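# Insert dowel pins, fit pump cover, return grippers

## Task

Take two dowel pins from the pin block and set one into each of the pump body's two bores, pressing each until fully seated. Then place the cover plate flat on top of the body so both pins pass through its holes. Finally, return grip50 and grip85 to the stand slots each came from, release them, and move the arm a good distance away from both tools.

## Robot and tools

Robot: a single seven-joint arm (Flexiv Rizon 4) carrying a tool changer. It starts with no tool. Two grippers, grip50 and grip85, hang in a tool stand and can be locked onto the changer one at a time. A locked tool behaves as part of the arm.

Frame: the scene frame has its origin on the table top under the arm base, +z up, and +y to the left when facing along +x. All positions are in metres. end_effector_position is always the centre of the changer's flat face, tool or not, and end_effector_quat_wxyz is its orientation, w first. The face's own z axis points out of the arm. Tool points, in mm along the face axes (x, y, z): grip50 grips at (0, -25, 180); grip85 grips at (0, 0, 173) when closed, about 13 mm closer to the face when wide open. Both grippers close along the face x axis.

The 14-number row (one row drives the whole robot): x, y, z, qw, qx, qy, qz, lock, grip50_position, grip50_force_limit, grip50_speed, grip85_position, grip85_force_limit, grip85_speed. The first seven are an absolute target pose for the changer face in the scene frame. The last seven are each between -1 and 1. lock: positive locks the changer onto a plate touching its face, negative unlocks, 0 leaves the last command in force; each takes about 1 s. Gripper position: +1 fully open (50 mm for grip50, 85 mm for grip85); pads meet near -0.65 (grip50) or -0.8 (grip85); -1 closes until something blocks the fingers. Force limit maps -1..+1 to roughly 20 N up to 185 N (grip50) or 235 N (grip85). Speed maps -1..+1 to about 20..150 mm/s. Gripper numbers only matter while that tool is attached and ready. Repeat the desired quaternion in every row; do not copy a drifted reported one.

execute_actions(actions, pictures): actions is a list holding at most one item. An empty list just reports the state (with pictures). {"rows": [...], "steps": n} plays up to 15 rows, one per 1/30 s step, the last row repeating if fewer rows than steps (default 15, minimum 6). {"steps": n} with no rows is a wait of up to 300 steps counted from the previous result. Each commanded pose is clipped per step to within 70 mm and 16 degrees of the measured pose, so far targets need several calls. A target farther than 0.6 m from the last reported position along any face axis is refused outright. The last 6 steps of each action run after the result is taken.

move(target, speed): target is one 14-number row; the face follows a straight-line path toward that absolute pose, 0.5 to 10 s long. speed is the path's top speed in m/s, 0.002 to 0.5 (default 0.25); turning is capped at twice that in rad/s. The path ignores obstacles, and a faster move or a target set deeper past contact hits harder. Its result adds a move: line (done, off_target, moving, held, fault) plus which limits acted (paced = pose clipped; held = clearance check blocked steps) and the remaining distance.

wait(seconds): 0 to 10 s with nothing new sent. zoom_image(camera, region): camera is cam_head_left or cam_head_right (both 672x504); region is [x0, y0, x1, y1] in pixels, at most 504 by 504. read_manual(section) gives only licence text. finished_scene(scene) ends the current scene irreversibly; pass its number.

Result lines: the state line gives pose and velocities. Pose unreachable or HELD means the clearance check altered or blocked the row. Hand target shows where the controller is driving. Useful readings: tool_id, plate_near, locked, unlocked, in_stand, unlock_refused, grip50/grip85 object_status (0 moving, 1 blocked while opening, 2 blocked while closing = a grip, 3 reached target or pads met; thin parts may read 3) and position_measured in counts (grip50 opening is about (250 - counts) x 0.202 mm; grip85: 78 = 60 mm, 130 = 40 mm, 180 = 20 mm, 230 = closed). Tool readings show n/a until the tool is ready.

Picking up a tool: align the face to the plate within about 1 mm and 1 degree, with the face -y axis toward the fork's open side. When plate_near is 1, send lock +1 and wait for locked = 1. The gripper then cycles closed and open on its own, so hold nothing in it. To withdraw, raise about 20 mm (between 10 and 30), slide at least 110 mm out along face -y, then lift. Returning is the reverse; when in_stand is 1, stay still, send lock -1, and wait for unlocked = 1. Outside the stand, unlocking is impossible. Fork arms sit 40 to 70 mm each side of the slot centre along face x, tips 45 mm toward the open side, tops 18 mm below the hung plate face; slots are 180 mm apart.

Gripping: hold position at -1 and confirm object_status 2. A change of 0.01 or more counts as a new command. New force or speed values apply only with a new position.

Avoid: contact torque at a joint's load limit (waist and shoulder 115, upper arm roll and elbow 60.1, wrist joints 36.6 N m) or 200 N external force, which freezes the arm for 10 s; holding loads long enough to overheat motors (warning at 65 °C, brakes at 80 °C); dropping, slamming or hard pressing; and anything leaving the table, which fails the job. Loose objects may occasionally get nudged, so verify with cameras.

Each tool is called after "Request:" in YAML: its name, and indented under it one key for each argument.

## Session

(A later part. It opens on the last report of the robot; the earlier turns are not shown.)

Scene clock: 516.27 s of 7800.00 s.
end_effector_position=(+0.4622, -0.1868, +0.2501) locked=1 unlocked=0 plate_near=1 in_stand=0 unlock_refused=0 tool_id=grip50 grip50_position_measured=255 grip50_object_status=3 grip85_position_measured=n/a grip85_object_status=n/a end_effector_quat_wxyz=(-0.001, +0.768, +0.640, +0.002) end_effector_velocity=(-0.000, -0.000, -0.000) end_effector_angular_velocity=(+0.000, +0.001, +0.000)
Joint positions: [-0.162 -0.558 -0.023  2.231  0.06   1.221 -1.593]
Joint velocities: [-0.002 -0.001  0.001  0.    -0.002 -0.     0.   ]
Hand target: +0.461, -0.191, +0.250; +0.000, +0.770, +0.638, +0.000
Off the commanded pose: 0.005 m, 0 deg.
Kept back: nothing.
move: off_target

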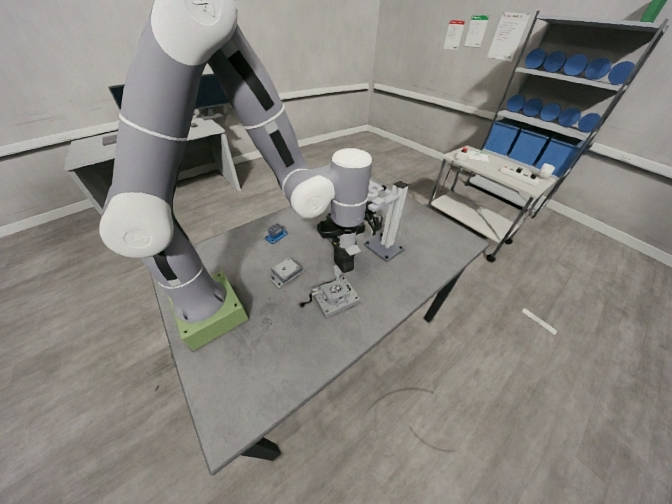

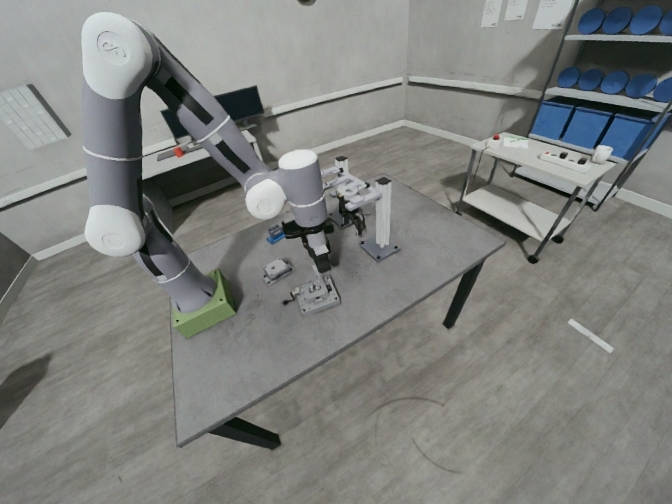

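Request:
move:
  target: [0.4630,-0.180,0.252,0,0.770,0.638,0,0,-1,0,0,0,0,0]
  speed: 0.02

Request:
move:
  target: [0.4630,-0.180,0.280,0,0.770,0.638,0,0,-1,0,0,0,0,0]
  speed: 0.05

Request:
move:
  target: [0.4436,-0.2828,0.280,0,0.770,0.638,0,0,-1,0,0,0,0,0]
  speed: 0.1

Request:
move:
  target: [0.4436,-0.2828,0.250,0,0.770,0.638,0,0,-1,0,0,0,0,0]
  speed: 0.02

Request:
move:
  target: [0.4466,-0.2671,0.250,0,0.770,0.638,0,0,-1,0,0,0,0,0]
  speed: 0.004

Scene clock: 517.40 s of 7800.00 s.
end_effector_position=(+0.4630, -0.1800, +0.2520) locked=1 unlocked=0 plate_near=1 in_stand=0 unlock_refused=0 tool_id=grip50 grip50_position_measured=255 grip50_object_status=3 grip85_position_measured=n/a grip85_object_status=n/a end_effector_quat_wxyz=(+0.000, +0.770, +0.638, +0.000) end_effector_velocity=(-0.000, -0.000, -0.000) end_effector_angular_velocity=(+0.000, +0.000, -0.002)
Joint positions: [-0.141 -0.55  -0.03   2.238  0.059  1.221 -1.57 ]
Joint velocities: [ 0.    -0.    -0.     0.     0.    -0.     0.002]
Hand target: +0.463, -0.180, +0.252; -0.000, +0.770, +0.638, +0.000
Off the commanded pose: 0.000 m, 0 deg.
Kept back: nothing.
move: done

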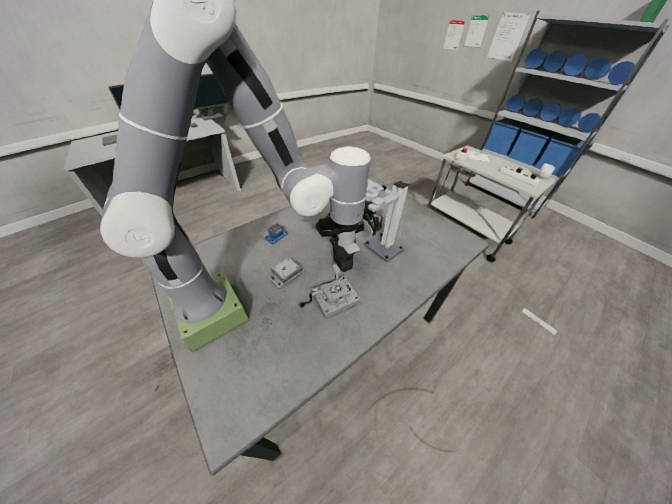

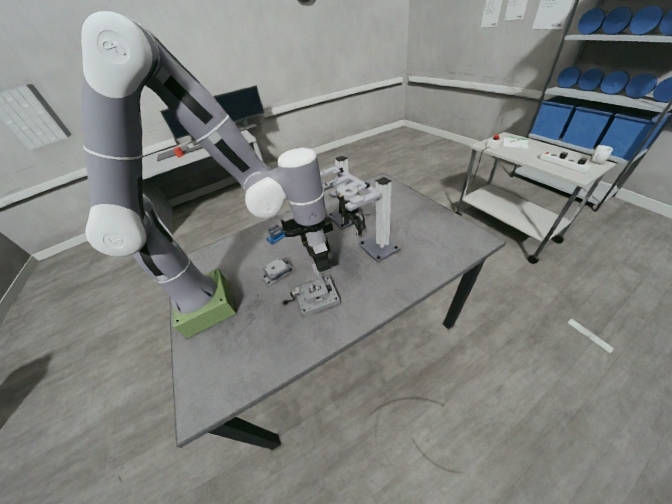

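Scene clock: 518.23 s of 7800.00 s.
end_effector_position=(+0.4631, -0.1800, +0.2802) locked=1 unlocked=0 plate_near=1 in_stand=0 unlock_refused=0 tool_id=grip50 grip50_position_measured=255 grip50_object_status=3 grip85_position_measured=n/a grip85_object_status=n/a end_effector_quat_wxyz=(+0.000, +0.770, +0.638, +0.000) end_effector_velocity=(+0.000, +0.000, -0.000) end_effector_angular_velocity=(-0.000, +0.000, +0.000)
Joint positions: [-0.138 -0.472 -0.035  2.245  0.05   1.15  -1.564]
Joint velocities: [ 0.001 -0.    -0.     0.    -0.     0.     0.   ]
Hand target: +0.463, -0.180, +0.280; +0.000, +0.770, +0.638, -0.000
Off the commanded pose: 0.000 m, 0 deg.
Kept back: nothing.
move: done

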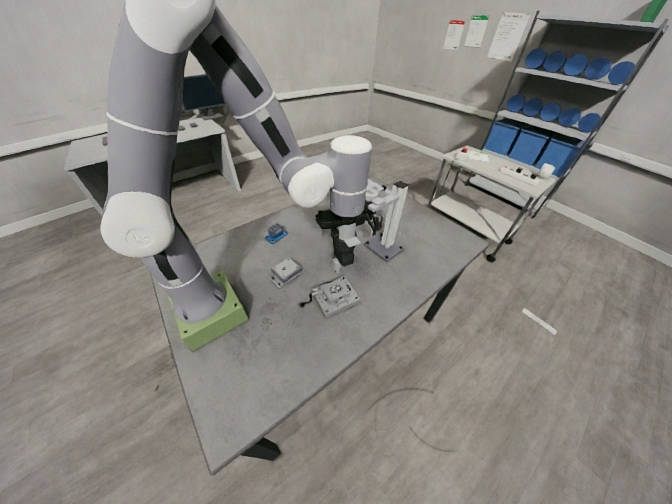

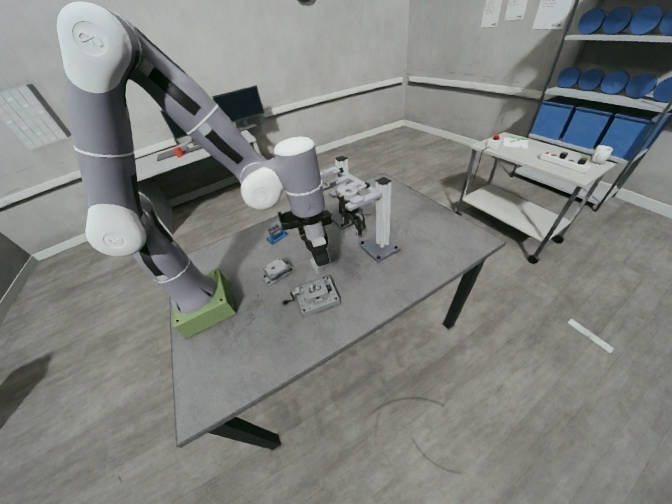

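Scene clock: 519.57 s of 7800.00 s.
end_effector_position=(+0.4437, -0.2829, +0.2802) locked=1 unlocked=0 plate_near=1 in_stand=0 unlock_refused=0 tool_id=grip50 grip50_position_measured=255 grip50_object_status=3 grip85_position_measured=n/a grip85_object_status=n/a end_effector_quat_wxyz=(+0.001, +0.770, +0.638, +0.000) end_effector_velocity=(+0.000, +0.000, +0.000) end_effector_angular_velocity=(+0.000, +0.000, +0.000)
Joint positions: [-0.335 -0.515 -0.05   2.154  0.064  1.1   -1.784]
Joint velocities: [ 0.  0.  0.  0. -0. -0.  0.]
Hand target: +0.444, -0.283, +0.280; +0.000, +0.770, +0.638, -0.000
Off the commanded pose: 0.000 m, 0 deg.
Kept back: nothing.
move: done

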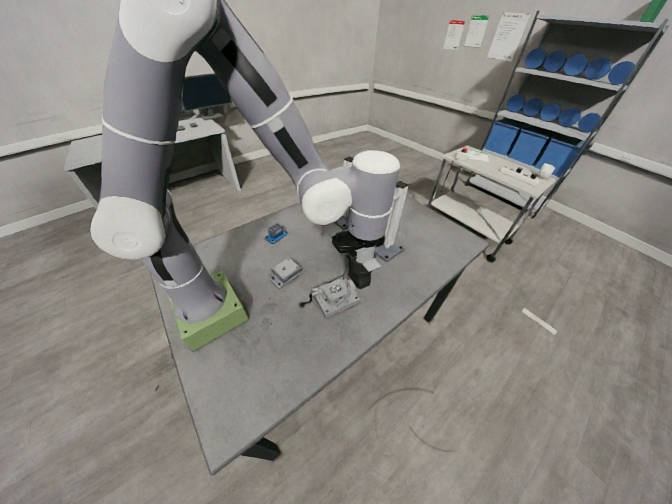

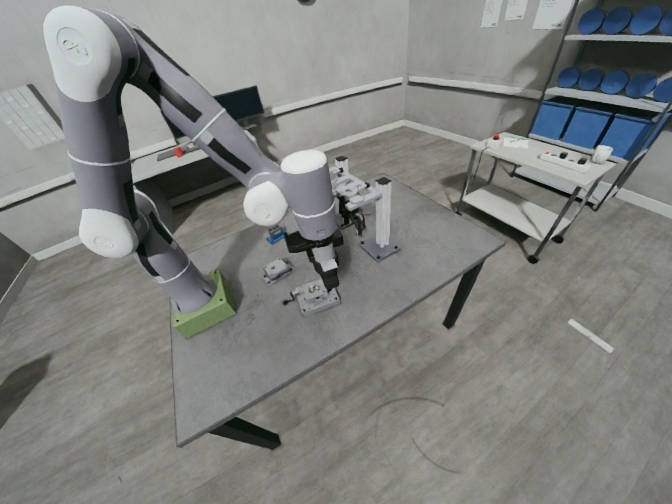

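Scene clock: 521.30 s of 7800.00 s.
end_effector_position=(+0.4436, -0.2828, +0.2500) locked=1 unlocked=0 plate_near=1 in_stand=0 unlock_refused=0 tool_id=grip50 grip50_position_measured=255 grip50_object_status=3 grip85_position_measured=n/a grip85_object_status=n/a end_effector_quat_wxyz=(-0.000, +0.770, +0.638, -0.000) end_effector_velocity=(-0.000, -0.000, +0.000) end_effector_angular_velocity=(+0.000, -0.000, +0.000)
Joint positions: [-0.34  -0.593 -0.041  2.146  0.072  1.169 -1.789]
Joint velocities: [-0.001  0.     0.     0.     0.     0.    -0.001]
Hand target: +0.444, -0.283, +0.250; -0.000, +0.770, +0.638, +0.000
Off the commanded pose: 0.000 m, 0 deg.
Kept back: nothing.
move: done

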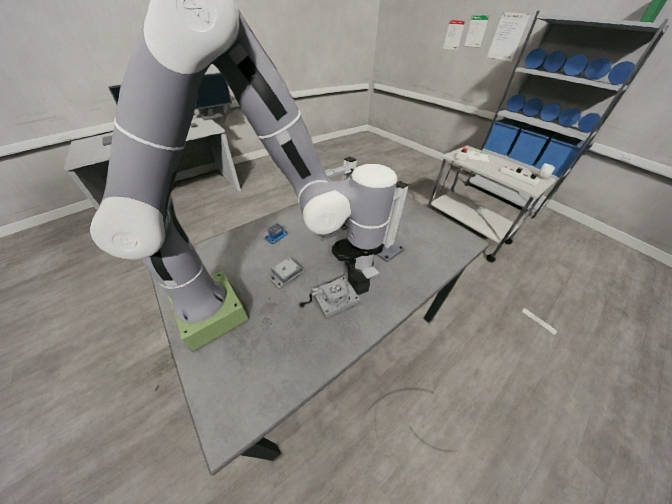

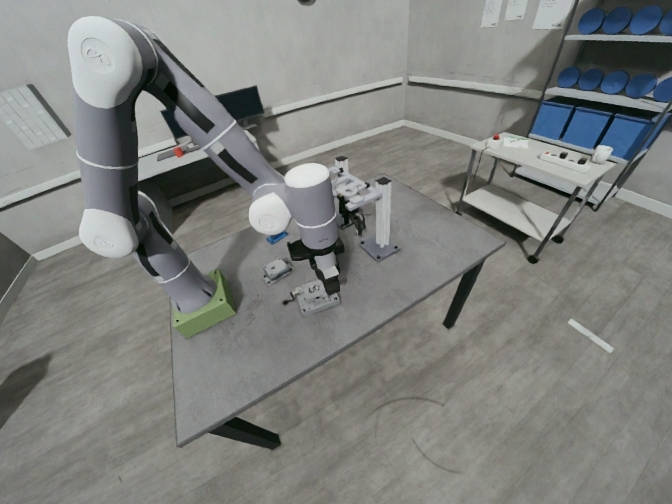

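Scene clock: 525.50 s of 7800.00 s.
end_effector_position=(+0.4461, -0.2686, +0.2500) locked=1 unlocked=0 plate_near=1 in_stand=0 unlock_refused=0 tool_id=grip50 grip50_position_measured=255 grip50_object_status=3 grip85_position_measured=n/a grip85_object_status=n/a end_effector_quat_wxyz=(+0.000, +0.770, +0.638, -0.001) end_effector_velocity=(-0.000, +0.000, -0.000) end_effector_angular_velocity=(+0.000, +0.000, -0.001)
Joint positions: [-0.31  -0.586 -0.043  2.164  0.072  1.18  -1.76 ]
Joint velocities: [ 0.     0.    -0.     0.     0.001 -0.    -0.   ]
Hand target: +0.447, -0.267, +0.250; -0.000, +0.770, +0.638, +0.000
Off the commanded pose: 0.002 m, 0 deg.
Kept back: nothing.
move: done

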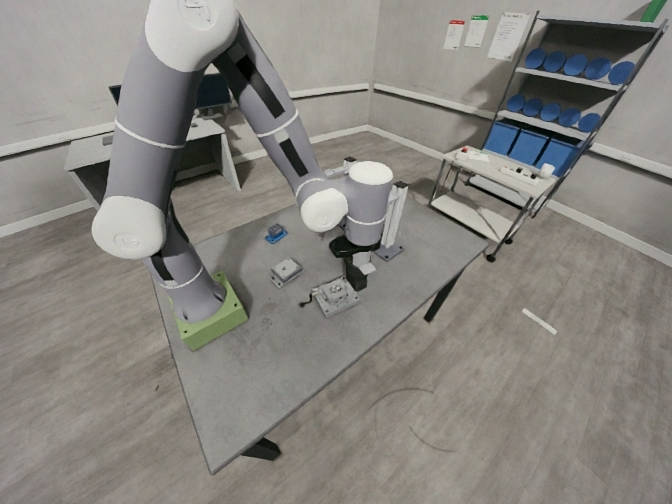

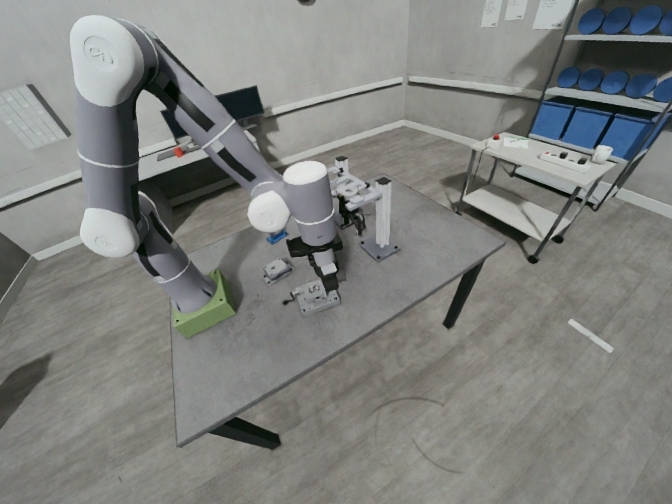

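Request:
move:
  target: [0.4440,-0.280,0.251,0,0.770,0.638,0,0,-1,0,0,0,0,0]
  speed: 0.02

Request:
move:
  target: [0.4720,-0.285,0.251,0,0.770,0.638,0,0,-1,0,0,0,0,0]
  speed: 0.04

Request:
move:
  target: [0.4768,-0.2585,0.251,0,0.770,0.638,0,0,-1,0,0,0,0,0]
  speed: 0.03

Request:
move:
  target: [0.4640,-0.2561,0.251,0,0.770,0.638,0,0,-1,0,0,0,0,0]
  speed: 0.004

Scene clock: 526.63 s of 7800.00 s.
end_effector_position=(+0.4440, -0.2801, +0.2512) locked=1 unlocked=0 plate_near=1 in_stand=0 unlock_refused=0 tool_id=grip50 grip50_position_measured=255 grip50_object_status=3 grip85_position_measured=n/a grip85_object_status=n/a end_effector_quat_wxyz=(+0.000, +0.770, +0.638, +0.000) end_effector_velocity=(+0.000, +0.000, +0.000) end_effector_angular_velocity=(-0.000, +0.000, +0.001)
Joint positions: [-0.334 -0.588 -0.042  2.151  0.072  1.17  -1.784]
Joint velocities: [-0.     0.     0.     0.    -0.001  0.    -0.   ]
Hand target: +0.444, -0.280, +0.251; +0.000, +0.770, +0.638, -0.000
Off the commanded pose: 0.000 m, 0 deg.
Kept back: nothing.
move: done

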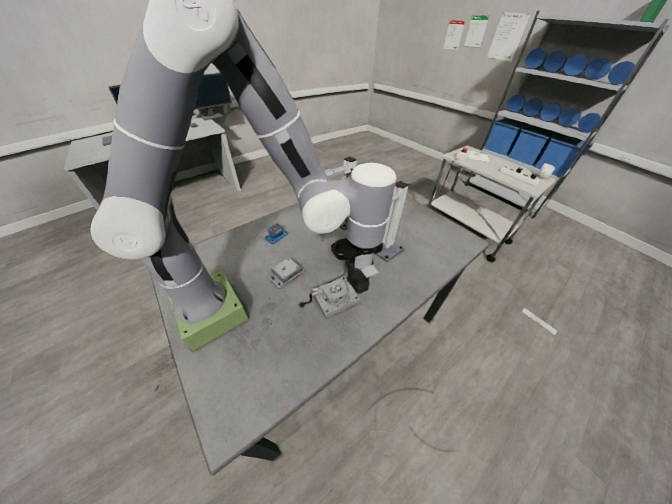

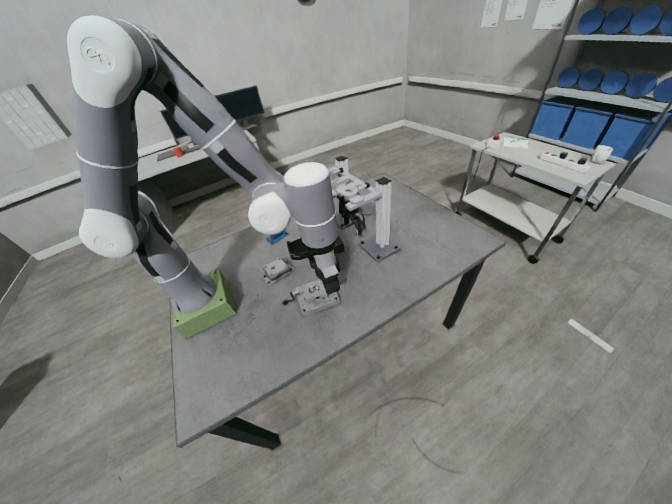

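Scene clock: 527.60 s of 7800.00 s.
end_effector_position=(+0.4722, -0.2850, +0.2513) locked=1 unlocked=0 plate_near=1 in_stand=0 unlock_refused=0 tool_id=grip50 grip50_position_measured=255 grip50_object_status=3 grip85_position_measured=n/a grip85_object_status=n/a end_effector_quat_wxyz=(+0.000, +0.770, +0.638, +0.000) end_effector_velocity=(-0.000, +0.000, -0.000) end_effector_angular_velocity=(+0.001, -0.000, +0.000)
Joint positions: [-0.329 -0.622 -0.041  2.07   0.067  1.123 -1.771]
Joint velocities: [ 0.    -0.     0.    -0.     0.001  0.    -0.001]
Hand target: +0.472, -0.285, +0.251; -0.000, +0.770, +0.638, +0.000
Off the commanded pose: 0.000 m, 0 deg.
Kept back: nothing.
move: done

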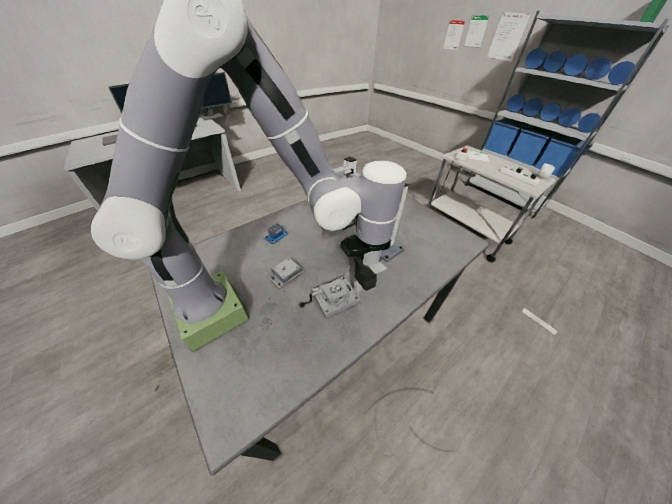

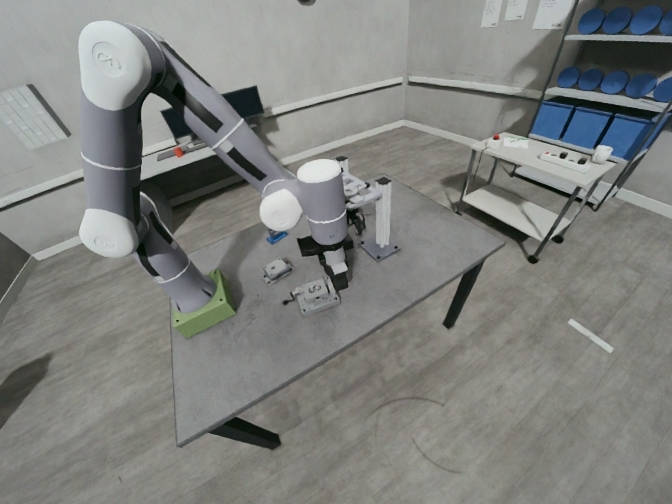

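Scene clock: 528.73 s of 7800.00 s.
end_effector_position=(+0.4768, -0.2584, +0.2509) locked=1 unlocked=0 plate_near=1 in_stand=0 unlock_refused=0 tool_id=grip50 grip50_position_measured=255 grip50_object_status=3 grip85_position_measured=n/a grip85_object_status=n/a end_effector_quat_wxyz=(-0.000, +0.770, +0.638, -0.000) end_effector_velocity=(-0.000, -0.000, -0.000) end_effector_angular_velocity=(-0.000, +0.000, -0.001)
Joint positions: [-0.279 -0.611 -0.04   2.098  0.067  1.139 -1.721]
Joint velocities: [-0.  0. -0.  0.  0. -0.  0.]
Hand target: +0.477, -0.258, +0.251; -0.000, +0.770, +0.638, +0.000
Off the commanded pose: 0.000 m, 0 deg.
Kept back: nothing.
move: done

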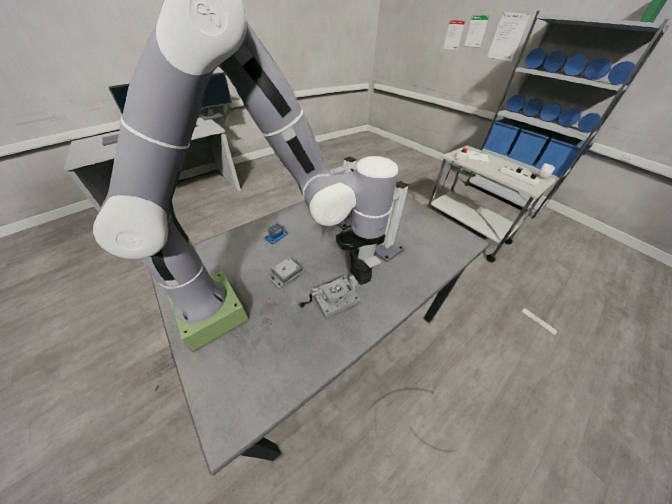

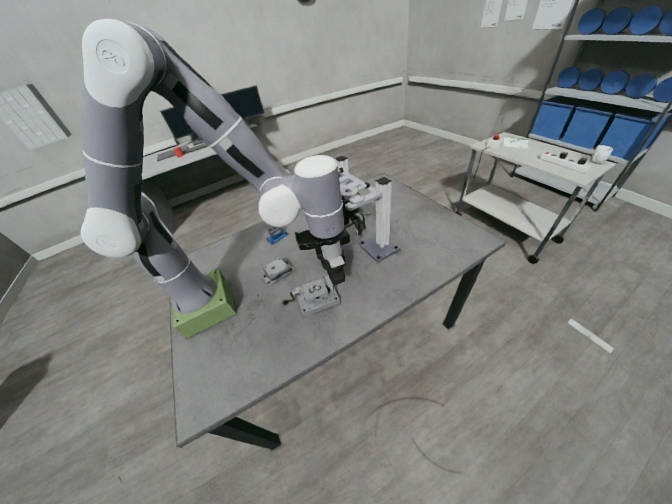

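Scene clock: 532.20 s of 7800.00 s.
end_effector_position=(+0.4651, -0.2562, +0.2517) locked=1 unlocked=0 plate_near=1 in_stand=0 unlock_refused=0 tool_id=grip50 grip50_position_measured=255 grip50_object_status=3 grip85_position_measured=n/a grip85_object_status=n/a end_effector_quat_wxyz=(+0.001, +0.770, +0.638, +0.001) end_effector_velocity=(+0.000, +0.000, +0.000) end_effector_angular_velocity=(+0.000, -0.000, +0.001)
Joint positions: [-0.281 -0.594 -0.038  2.135  0.066  1.163 -1.724]
Joint velocities: [-0.001  0.     0.001 -0.    -0.     0.    -0.001]
Hand target: +0.464, -0.256, +0.251; +0.000, +0.770, +0.638, -0.000
Off the commanded pose: 0.001 m, 0 deg.
Kept back: nothing.
move: done

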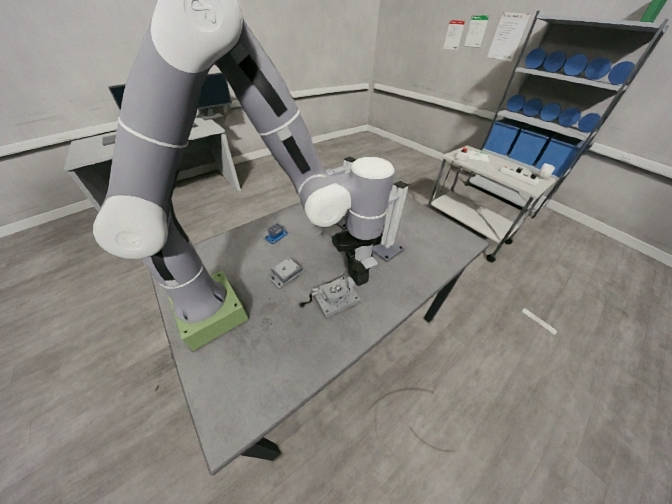

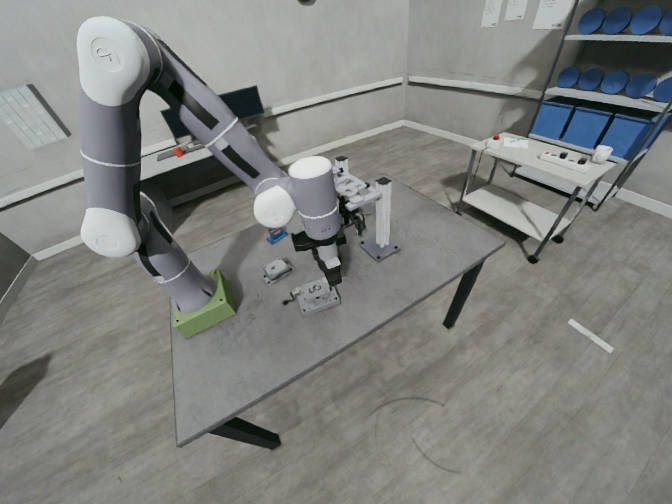

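Request:
move:
  target: [0.4700,-0.2570,0.262,0,0.770,0.638,0,0,-1,0,0,0,0,0]
  speed: 0.02

Request:
move:
  target: [0.4673,-0.2112,0.2615,0,0.770,0.638,0,0,-1,0,0,0,0,0]
  speed: 0.04

Request:
move:
  target: [0.4589,-0.2096,0.2615,0,0.770,0.638,0,0,-1,0,0,0,0,0]
  speed: 0.003

Request:
move:
  target: [0.4620,-0.2102,0.272,0,0.770,0.638,0,0,-1,0,0,0,0,0]
  speed: 0.02

Request:
move:
  target: [0.4407,-0.2062,0.272,0,0.770,0.638,0,0,-1,0,0,0,0,0]
  speed: 0.03

Request:
move:
  target: [0.4407,-0.2062,0.2615,0,0.770,0.638,0,0,-1,0,0,0,0,0]
  speed: 0.02

Request:
move:
  target: [0.4481,-0.2076,0.2615,0,0.770,0.638,0,0,-1,0,0,0,0,0]
  speed: 0.003

Scene clock: 533.73 s of 7800.00 s.
end_effector_position=(+0.4700, -0.2570, +0.2620) locked=1 unlocked=0 plate_near=1 in_stand=0 unlock_refused=0 tool_id=grip50 grip50_position_measured=255 grip50_object_status=3 grip85_position_measured=n/a grip85_object_status=n/a end_effector_quat_wxyz=(+0.000, +0.770, +0.638, +0.000) end_effector_velocity=(+0.000, +0.000, +0.000) end_effector_angular_velocity=(-0.000, -0.000, -0.000)
Joint positions: [-0.28  -0.574 -0.041  2.122  0.063  1.127 -1.72 ]
Joint velocities: [ 0.  0. -0.  0.  0. -0.  0.]
Hand target: +0.470, -0.257, +0.262; +0.000, +0.770, +0.638, -0.000
Off the commanded pose: 0.000 m, 0 deg.
Kept back: nothing.
move: done

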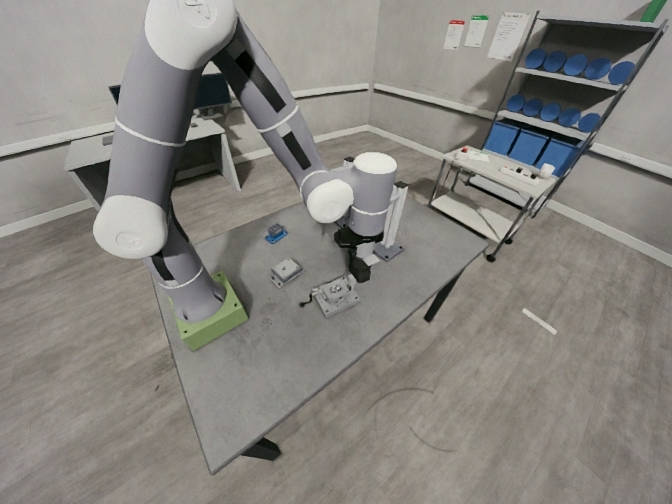

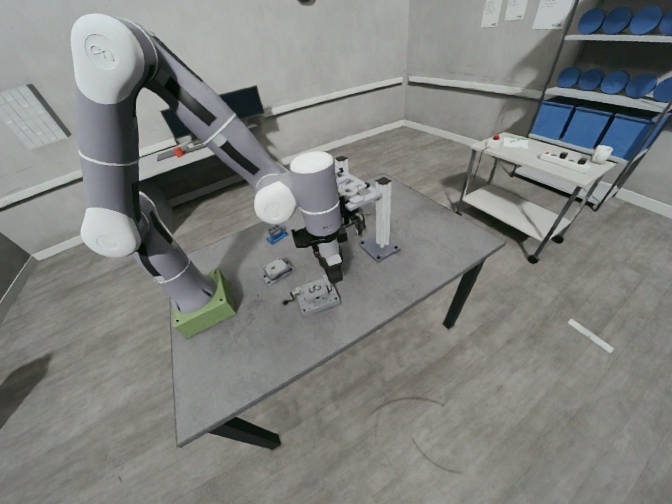

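Scene clock: 535.13 s of 7800.00 s.
end_effector_position=(+0.4672, -0.2111, +0.2613) locked=1 unlocked=0 plate_near=1 in_stand=0 unlock_refused=0 tool_id=grip50 grip50_position_measured=255 grip50_object_status=3 grip85_position_measured=n/a grip85_object_status=n/a end_effector_quat_wxyz=(-0.000, +0.770, +0.638, -0.000) end_effector_velocity=(-0.000, +0.000, -0.000) end_effector_angular_velocity=(+0.000, +0.001, +0.002)
Joint positions: [-0.194 -0.545 -0.039  2.192  0.063  1.167 -1.635]
Joint velocities: [-0.    -0.     0.     0.    -0.    -0.    -0.001]
Hand target: +0.467, -0.211, +0.261; -0.000, +0.770, +0.638, +0.000
Off the commanded pose: 0.000 m, 0 deg.
Kept back: nothing.
move: done

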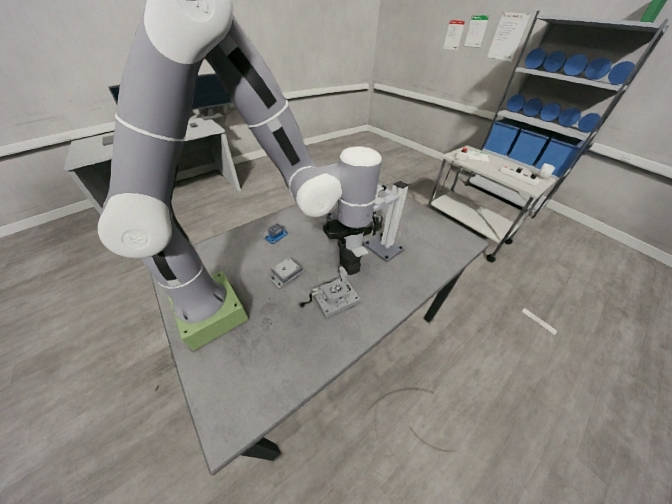

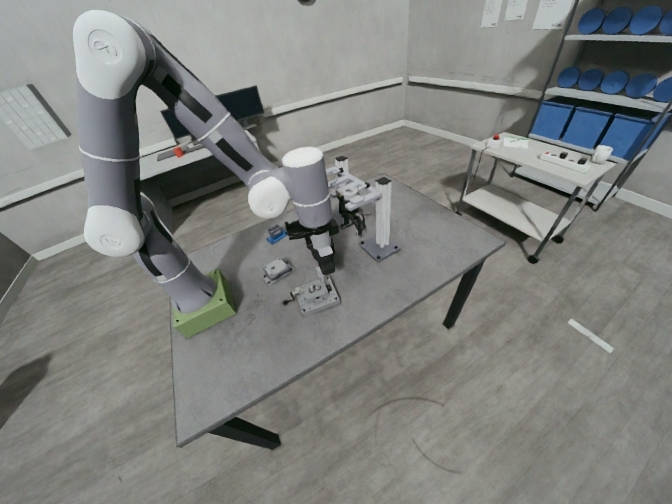

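Scene clock: 538.17 s of 7800.00 s.
end_effector_position=(+0.4597, -0.2097, +0.2619) locked=1 unlocked=0 plate_near=1 in_stand=0 unlock_refused=0 tool_id=grip50 grip50_position_measured=255 grip50_object_status=3 grip85_position_measured=n/a grip85_object_status=n/a end_effector_quat_wxyz=(+0.001, +0.770, +0.638, +0.001) end_effector_velocity=(+0.000, +0.000, -0.000) end_effector_angular_velocity=(+0.000, -0.000, +0.002)
Joint positions: [-0.194 -0.534 -0.038  2.216  0.063  1.183 -1.635]
Joint velocities: [-0.    -0.     0.001 -0.    -0.001  0.    -0.001]
Hand target: +0.459, -0.210, +0.261; +0.000, +0.770, +0.638, -0.000
Off the commanded pose: 0.001 m, 0 deg.
Kept back: nothing.
move: done

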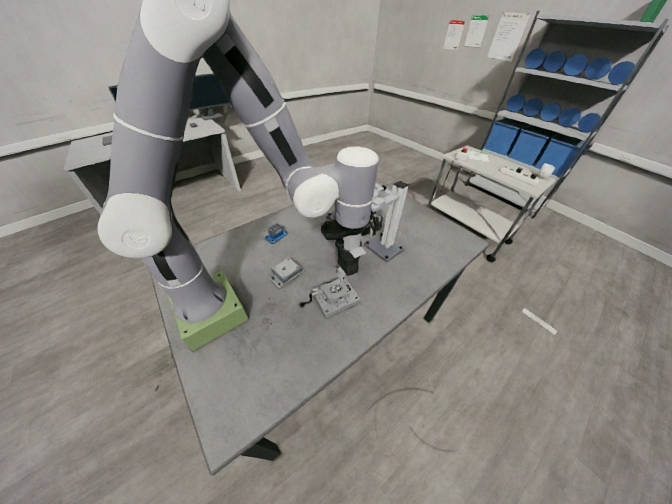

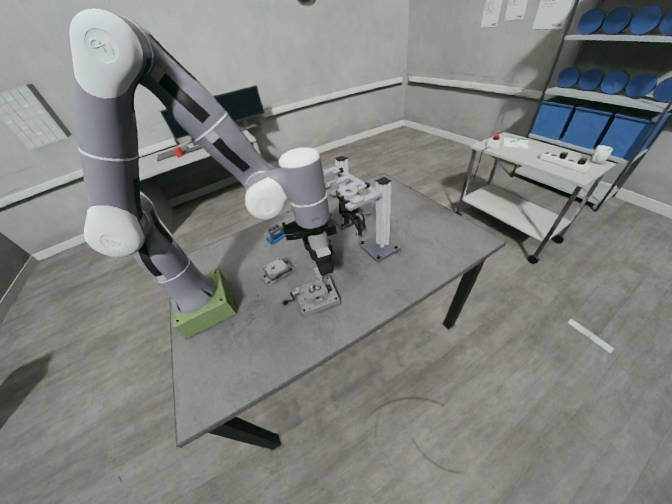

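Scene clock: 538.90 s of 7800.00 s.
end_effector_position=(+0.4620, -0.2102, +0.2720) locked=1 unlocked=0 plate_near=1 in_stand=0 unlock_refused=0 tool_id=grip50 grip50_position_measured=255 grip50_object_status=3 grip85_position_measured=n/a grip85_object_status=n/a end_effector_quat_wxyz=(+0.000, +0.770, +0.638, +0.000) end_effector_velocity=(+0.000, +0.000, +0.000) end_effector_angular_velocity=(-0.000, +0.000, -0.000)
Joint positions: [-0.193 -0.509 -0.04   2.21   0.06   1.151 -1.632]
Joint velocities: [ 0.001  0.    -0.    -0.     0.    -0.     0.001]
Hand target: +0.462, -0.210, +0.272; +0.000, +0.770, +0.638, -0.000
Off the commanded pose: 0.000 m, 0 deg.
Kept back: nothing.
move: done

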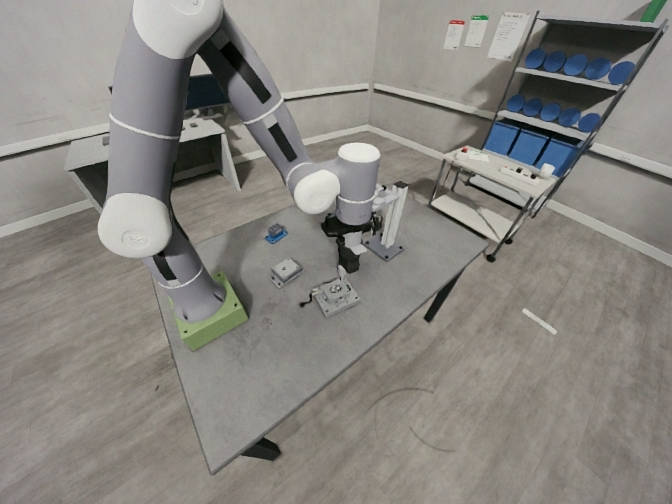

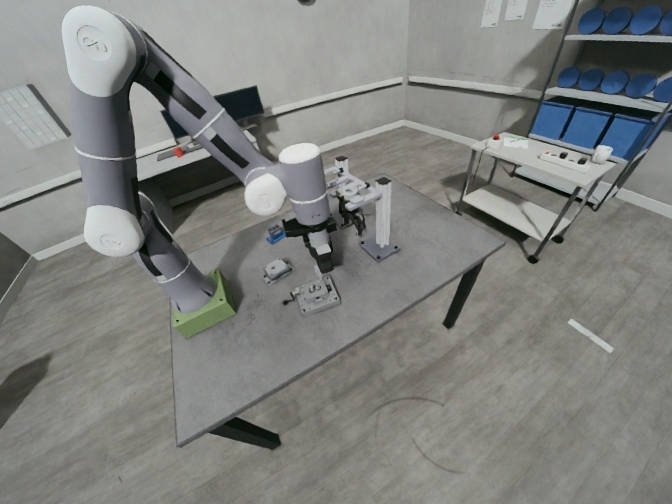

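Scene clock: 539.87 s of 7800.00 s.
end_effector_position=(+0.4406, -0.2062, +0.2718) locked=1 unlocked=0 plate_near=1 in_stand=0 unlock_refused=0 tool_id=grip50 grip50_position_measured=255 grip50_object_status=3 grip85_position_measured=n/a grip85_object_status=n/a end_effector_quat_wxyz=(-0.000, +0.770, +0.638, -0.000) end_effector_velocity=(+0.000, +0.000, +0.000) end_effector_angular_velocity=(-0.000, -0.000, -0.001)
Joint positions: [-0.193 -0.482 -0.04   2.273  0.061  1.185 -1.634]
Joint velocities: [-0.     0.     0.    -0.    -0.     0.     0.002]
Hand target: +0.441, -0.206, +0.272; +0.000, +0.770, +0.638, -0.000
Off the commanded pose: 0.000 m, 0 deg.
Kept back: nothing.
move: done

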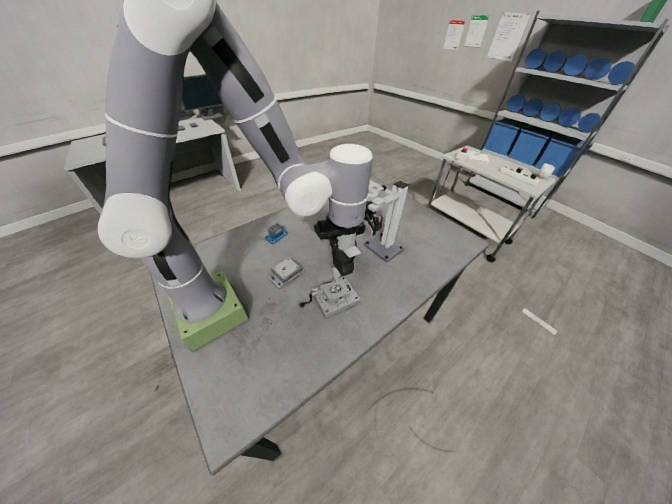

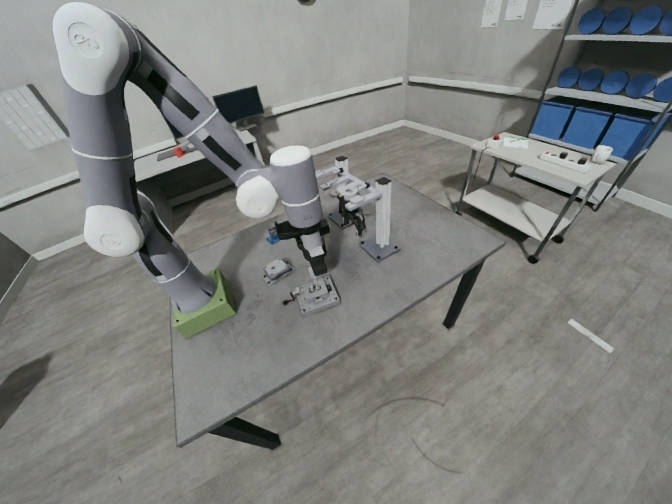

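Scene clock: 540.60 s of 7800.00 s.
end_effector_position=(+0.4407, -0.2062, +0.2615) locked=1 unlocked=0 plate_near=1 in_stand=0 unlock_refused=0 tool_id=grip50 grip50_position_measured=255 grip50_object_status=3 grip85_position_measured=n/a grip85_object_status=n/a end_effector_quat_wxyz=(-0.000, +0.770, +0.638, -0.000) end_effector_velocity=(+0.000, -0.000, +0.000) end_effector_angular_velocity=(+0.000, -0.001, -0.001)
Joint positions: [-0.195 -0.511 -0.037  2.27   0.065  1.212 -1.636]
Joint velocities: [-0.001  0.     0.    -0.     0.     0.     0.   ]
Hand target: +0.441, -0.206, +0.262; -0.000, +0.770, +0.638, +0.000
Off the commanded pose: 0.000 m, 0 deg.
Kept back: nothing.
move: done

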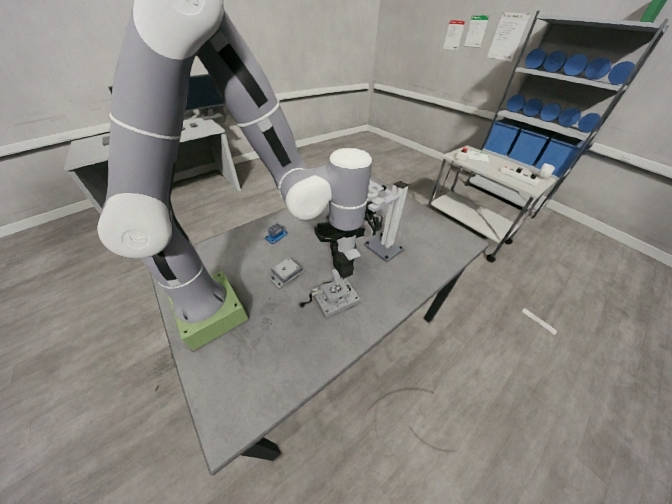

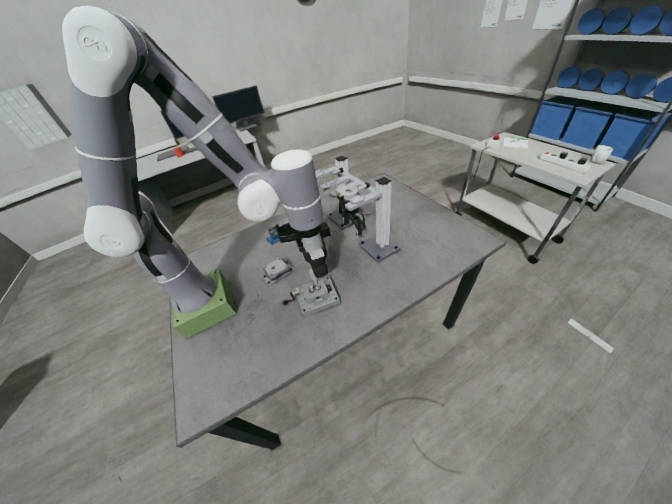

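Scene clock: 543.33 s of 7800.00 s.
end_effector_position=(+0.4480, -0.2076, +0.2615) locked=1 unlocked=0 plate_near=1 in_stand=0 unlock_refused=0 tool_id=grip50 grip50_position_measured=255 grip50_object_status=3 grip85_position_measured=n/a grip85_object_status=n/a end_effector_quat_wxyz=(-0.000, +0.770, +0.638, +0.000) end_effector_velocity=(+0.000, +0.000, -0.000) end_effector_angular_velocity=(+0.000, -0.000, -0.001)
Joint positions: [-0.195 -0.52  -0.038  2.249  0.065  1.2   -1.636]
Joint velocities: [ 0.    -0.     0.    -0.     0.     0.     0.001]
Hand target: +0.448, -0.208, +0.262; -0.000, +0.770, +0.638, +0.000
Off the commanded pose: 0.000 m, 0 deg.
Kept back: nothing.
move: done

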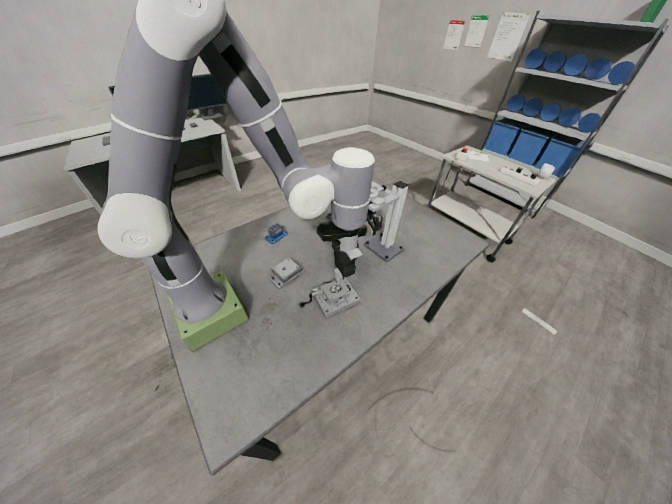

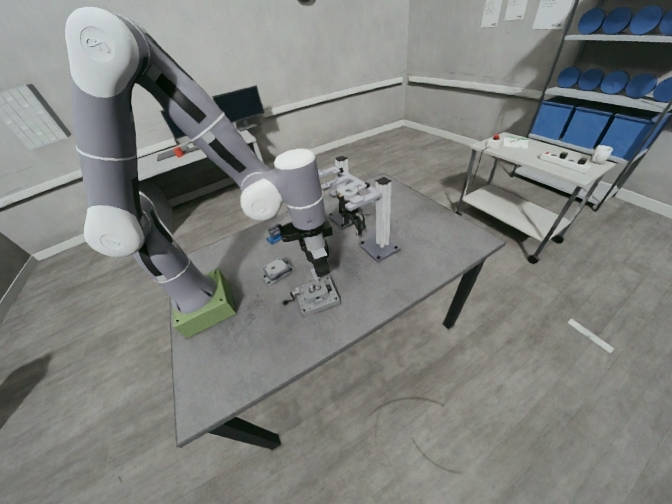

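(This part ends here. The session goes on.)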